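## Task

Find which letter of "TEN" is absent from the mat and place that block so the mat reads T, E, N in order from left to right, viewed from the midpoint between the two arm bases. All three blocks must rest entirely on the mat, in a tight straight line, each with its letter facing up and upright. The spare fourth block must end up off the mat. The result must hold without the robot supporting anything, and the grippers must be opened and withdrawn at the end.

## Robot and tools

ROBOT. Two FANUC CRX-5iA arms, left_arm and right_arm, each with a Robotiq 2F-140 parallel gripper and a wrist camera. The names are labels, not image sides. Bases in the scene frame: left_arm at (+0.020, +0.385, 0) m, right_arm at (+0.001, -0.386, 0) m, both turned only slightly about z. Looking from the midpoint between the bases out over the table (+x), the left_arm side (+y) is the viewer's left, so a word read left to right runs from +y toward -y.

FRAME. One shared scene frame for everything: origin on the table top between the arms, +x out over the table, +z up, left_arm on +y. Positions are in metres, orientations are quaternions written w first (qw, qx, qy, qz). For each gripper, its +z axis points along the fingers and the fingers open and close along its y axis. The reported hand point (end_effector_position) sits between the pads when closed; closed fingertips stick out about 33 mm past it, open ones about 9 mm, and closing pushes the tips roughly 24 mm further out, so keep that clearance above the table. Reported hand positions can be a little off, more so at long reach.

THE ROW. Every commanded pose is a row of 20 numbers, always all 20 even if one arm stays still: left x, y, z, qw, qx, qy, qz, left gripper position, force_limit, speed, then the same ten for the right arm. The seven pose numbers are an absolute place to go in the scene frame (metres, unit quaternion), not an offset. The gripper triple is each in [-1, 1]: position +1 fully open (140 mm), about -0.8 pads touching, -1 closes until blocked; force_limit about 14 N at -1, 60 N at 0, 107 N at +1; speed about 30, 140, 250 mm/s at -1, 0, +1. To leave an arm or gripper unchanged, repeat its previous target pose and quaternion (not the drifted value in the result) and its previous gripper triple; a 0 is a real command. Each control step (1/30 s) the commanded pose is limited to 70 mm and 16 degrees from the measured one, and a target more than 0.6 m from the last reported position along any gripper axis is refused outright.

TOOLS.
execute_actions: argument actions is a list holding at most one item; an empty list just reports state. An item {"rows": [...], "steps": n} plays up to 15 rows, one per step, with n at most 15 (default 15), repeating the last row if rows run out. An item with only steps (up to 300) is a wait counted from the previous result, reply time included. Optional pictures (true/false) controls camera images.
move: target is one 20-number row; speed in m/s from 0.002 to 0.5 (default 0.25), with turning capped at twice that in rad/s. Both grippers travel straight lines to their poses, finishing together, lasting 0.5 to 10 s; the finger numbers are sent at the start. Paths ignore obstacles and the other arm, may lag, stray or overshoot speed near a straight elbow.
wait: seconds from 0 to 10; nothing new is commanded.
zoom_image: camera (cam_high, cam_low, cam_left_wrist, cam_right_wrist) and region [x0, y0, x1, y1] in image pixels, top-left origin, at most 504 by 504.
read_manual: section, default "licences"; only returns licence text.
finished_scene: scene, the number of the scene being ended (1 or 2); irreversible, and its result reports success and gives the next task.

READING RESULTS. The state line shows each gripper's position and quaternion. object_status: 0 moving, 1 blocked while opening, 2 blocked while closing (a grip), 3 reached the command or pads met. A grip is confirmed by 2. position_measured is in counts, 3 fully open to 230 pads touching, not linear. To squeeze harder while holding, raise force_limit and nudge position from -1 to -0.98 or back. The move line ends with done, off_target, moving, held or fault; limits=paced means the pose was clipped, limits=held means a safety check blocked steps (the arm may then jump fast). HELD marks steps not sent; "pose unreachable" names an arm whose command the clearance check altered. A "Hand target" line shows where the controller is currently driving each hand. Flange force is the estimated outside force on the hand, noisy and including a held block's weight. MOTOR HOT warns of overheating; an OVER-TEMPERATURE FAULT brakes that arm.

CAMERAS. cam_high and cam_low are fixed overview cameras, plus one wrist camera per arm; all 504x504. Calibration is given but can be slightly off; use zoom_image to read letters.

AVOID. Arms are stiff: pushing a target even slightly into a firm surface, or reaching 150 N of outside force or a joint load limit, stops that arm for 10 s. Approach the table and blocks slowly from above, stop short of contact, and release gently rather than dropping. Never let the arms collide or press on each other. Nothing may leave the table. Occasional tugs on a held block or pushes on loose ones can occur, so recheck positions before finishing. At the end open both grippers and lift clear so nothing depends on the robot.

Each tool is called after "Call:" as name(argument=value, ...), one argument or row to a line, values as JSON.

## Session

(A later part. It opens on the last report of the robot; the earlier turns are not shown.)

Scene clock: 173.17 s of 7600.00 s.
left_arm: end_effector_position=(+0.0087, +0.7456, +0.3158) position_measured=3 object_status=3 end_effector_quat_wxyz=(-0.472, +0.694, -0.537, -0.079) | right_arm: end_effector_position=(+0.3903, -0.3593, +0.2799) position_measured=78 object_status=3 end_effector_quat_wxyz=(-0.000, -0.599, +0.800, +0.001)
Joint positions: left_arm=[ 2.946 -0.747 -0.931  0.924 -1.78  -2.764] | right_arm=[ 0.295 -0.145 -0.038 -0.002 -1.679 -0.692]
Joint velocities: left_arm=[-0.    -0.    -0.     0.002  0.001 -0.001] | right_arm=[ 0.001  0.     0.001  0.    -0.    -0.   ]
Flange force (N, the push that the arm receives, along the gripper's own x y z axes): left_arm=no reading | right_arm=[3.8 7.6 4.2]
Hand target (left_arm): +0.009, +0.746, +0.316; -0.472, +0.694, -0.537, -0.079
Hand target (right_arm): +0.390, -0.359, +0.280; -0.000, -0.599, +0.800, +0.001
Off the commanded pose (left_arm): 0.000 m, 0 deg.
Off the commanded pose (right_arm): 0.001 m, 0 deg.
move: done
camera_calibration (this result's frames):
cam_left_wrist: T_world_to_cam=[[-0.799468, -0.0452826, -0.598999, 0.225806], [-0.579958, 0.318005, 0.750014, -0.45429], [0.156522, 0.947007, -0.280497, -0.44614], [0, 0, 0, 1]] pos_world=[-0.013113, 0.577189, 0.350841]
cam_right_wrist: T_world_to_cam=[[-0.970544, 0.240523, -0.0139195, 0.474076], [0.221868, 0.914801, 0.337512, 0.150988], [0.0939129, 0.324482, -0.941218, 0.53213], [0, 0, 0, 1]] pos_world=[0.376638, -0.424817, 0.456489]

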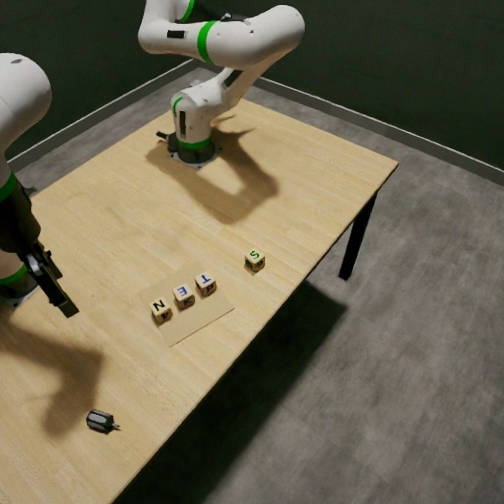

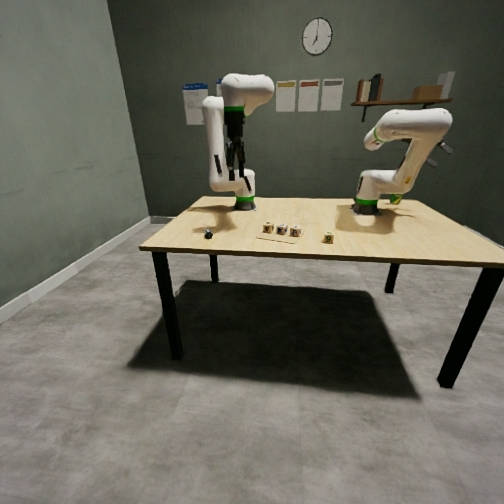

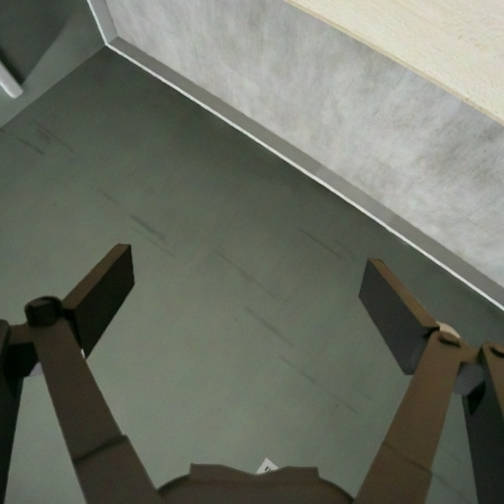

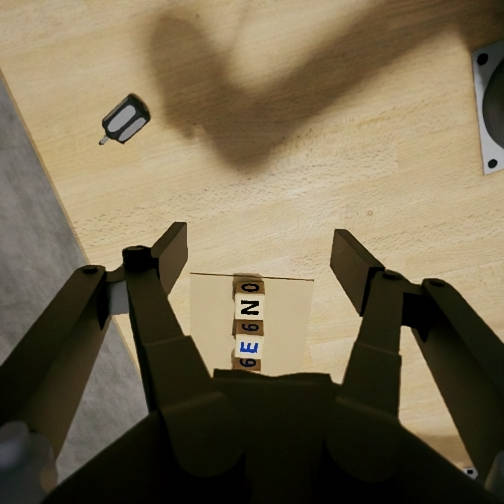

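Call:
execute_actions(
  actions=[],
)

Scene clock: 176.90 s of 7600.00 s.
left_arm: end_effector_position=(+0.0087, +0.7456, +0.3158) position_measured=3 object_status=3 end_effector_quat_wxyz=(-0.472, +0.694, -0.537, -0.079) | right_arm: end_effector_position=(+0.3903, -0.3594, +0.2799) position_measured=78 object_status=3 end_effector_quat_wxyz=(-0.000, -0.599, +0.800, +0.001)
Joint positions: left_arm=[ 2.946 -0.747 -0.931  0.924 -1.78  -2.764] | right_arm=[ 0.294 -0.145 -0.038 -0.001 -1.679 -0.692]
Joint velocities: left_arm=[-0.001 -0.    -0.     0.001  0.001 -0.002] | right_arm=[ 0.     0.     0.001 -0.    -0.    -0.   ]
Flange force (N, the push that the arm receives, along the gripper's own x y z axes): left_arm=no reading | right_arm=[4.1 8.3 5.6]
Hand target (left_arm): +0.009, +0.746, +0.316; -0.472, +0.694, -0.537, -0.079
Hand target (right_arm): +0.390, -0.359, +0.280; -0.000, -0.599, +0.800, +0.001
Off the commanded pose (left_arm): 0.000 m, 0 deg.
Off the commanded pose (right_arm): 0.001 m, 0 deg.
Steps of this call (steps 1 to 90: nothing new was sent; then 0.73 s passed at rest). Readings (end_effector_position | what the end effector reports):
1: left_arm (+0.0087, +0.7456, +0.3158) | right_arm (+0.3903, -0.3593, +0.2799) | left_arm position_measured=3 object_status=3 | right_arm position_measured=78 object_status=3
2: left_arm (+0.0087, +0.7456, +0.3158) | right_arm (+0.3903, -0.3593, +0.2799) | left_arm position_measured=3 object_status=3 | right_arm position_measured=78 object_status=3
4: left_arm (+0.0087, +0.7456, +0.3158) | right_arm (+0.3903, -0.3593, +0.2799) | left_arm position_measured=3 object_status=3 | right_arm position_measured=78 object_status=3
8: left_arm (+0.0087, +0.7456, +0.3158) | right_arm (+0.3903, -0.3593, +0.2799) | left_arm position_measured=3 object_status=3 | right_arm position_measured=78 object_status=3
90: the state above
camera_calibration (this result's frames):
cam_left_wrist: T_world_to_cam=[[-0.799469, -0.0452826, -0.598999, 0.225806], [-0.579958, 0.318005, 0.750015, -0.45429], [0.156522, 0.947007, -0.280497, -0.44614], [0, 0, 0, 1]] pos_world=[-0.0131131, 0.577189, 0.350841]
cam_right_wrist: T_world_to_cam=[[-0.970524, 0.240595, -0.0140452, 0.474162], [0.221895, 0.914794, 0.337512, 0.151001], [0.0940521, 0.324447, -0.941216, 0.532133], [0, 0, 0, 1]] pos_world=[0.376631, -0.424865, 0.456547]

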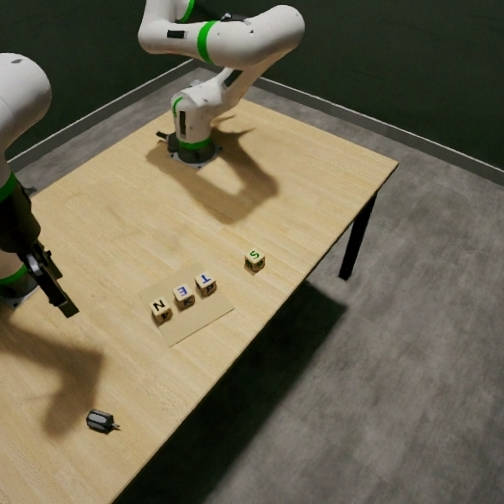

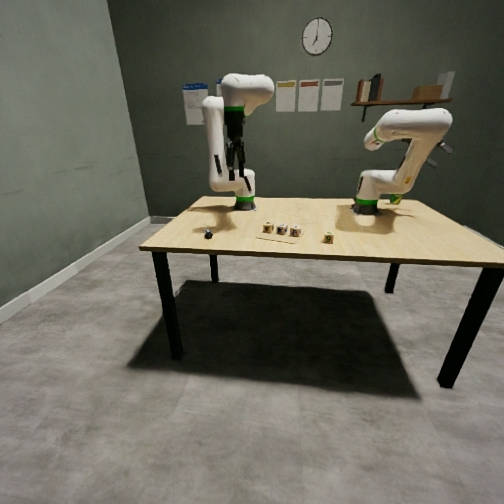

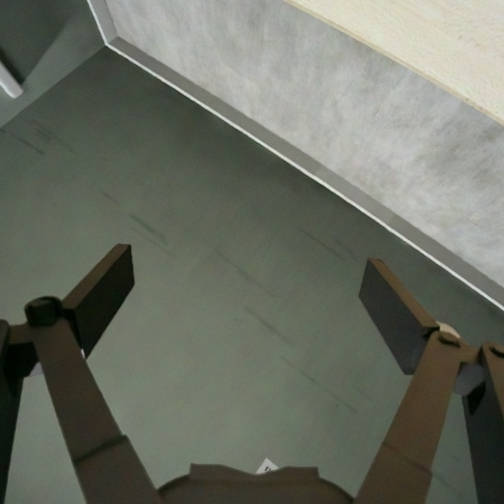

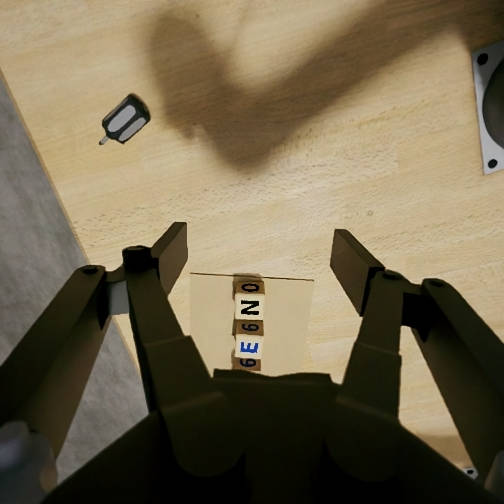

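Call:
zoom_image(
  camera="cam_high",
  region=[120, 230, 290, 360],
)

Call:
zoom_image(
  camera="cam_right_wrist",
  region=[170, 250, 330, 390],
)

Region (120, 230, 290, 360) of cam_high's 504x504 image, scaled by 2.965, with more detail than that image has; it fills the top 385 rows of this view, and the rest is white.

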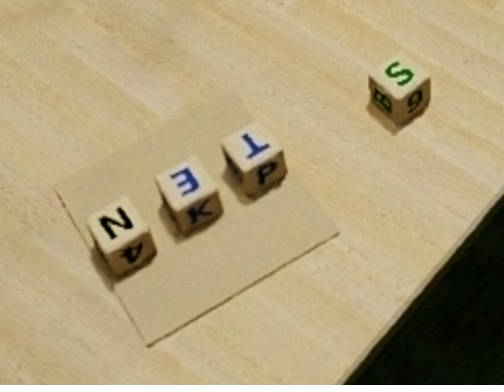

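Region (170, 250, 330, 390) of cam_right_wrist's 504x504 image, scaled by 3.150, with more detail than that image has; it fills the top 441 rows of this view, and the rest is white.

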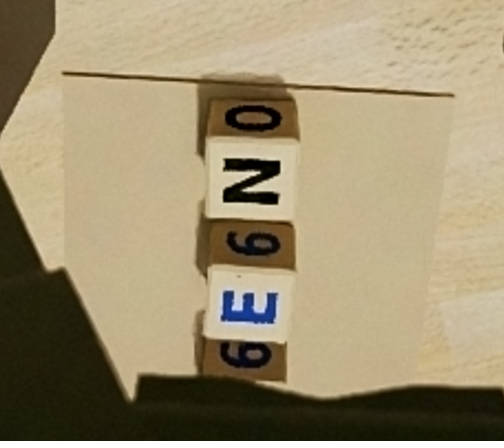

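Call:
finished_scene(
  scene=2,
)

The scene is finished: the task was done.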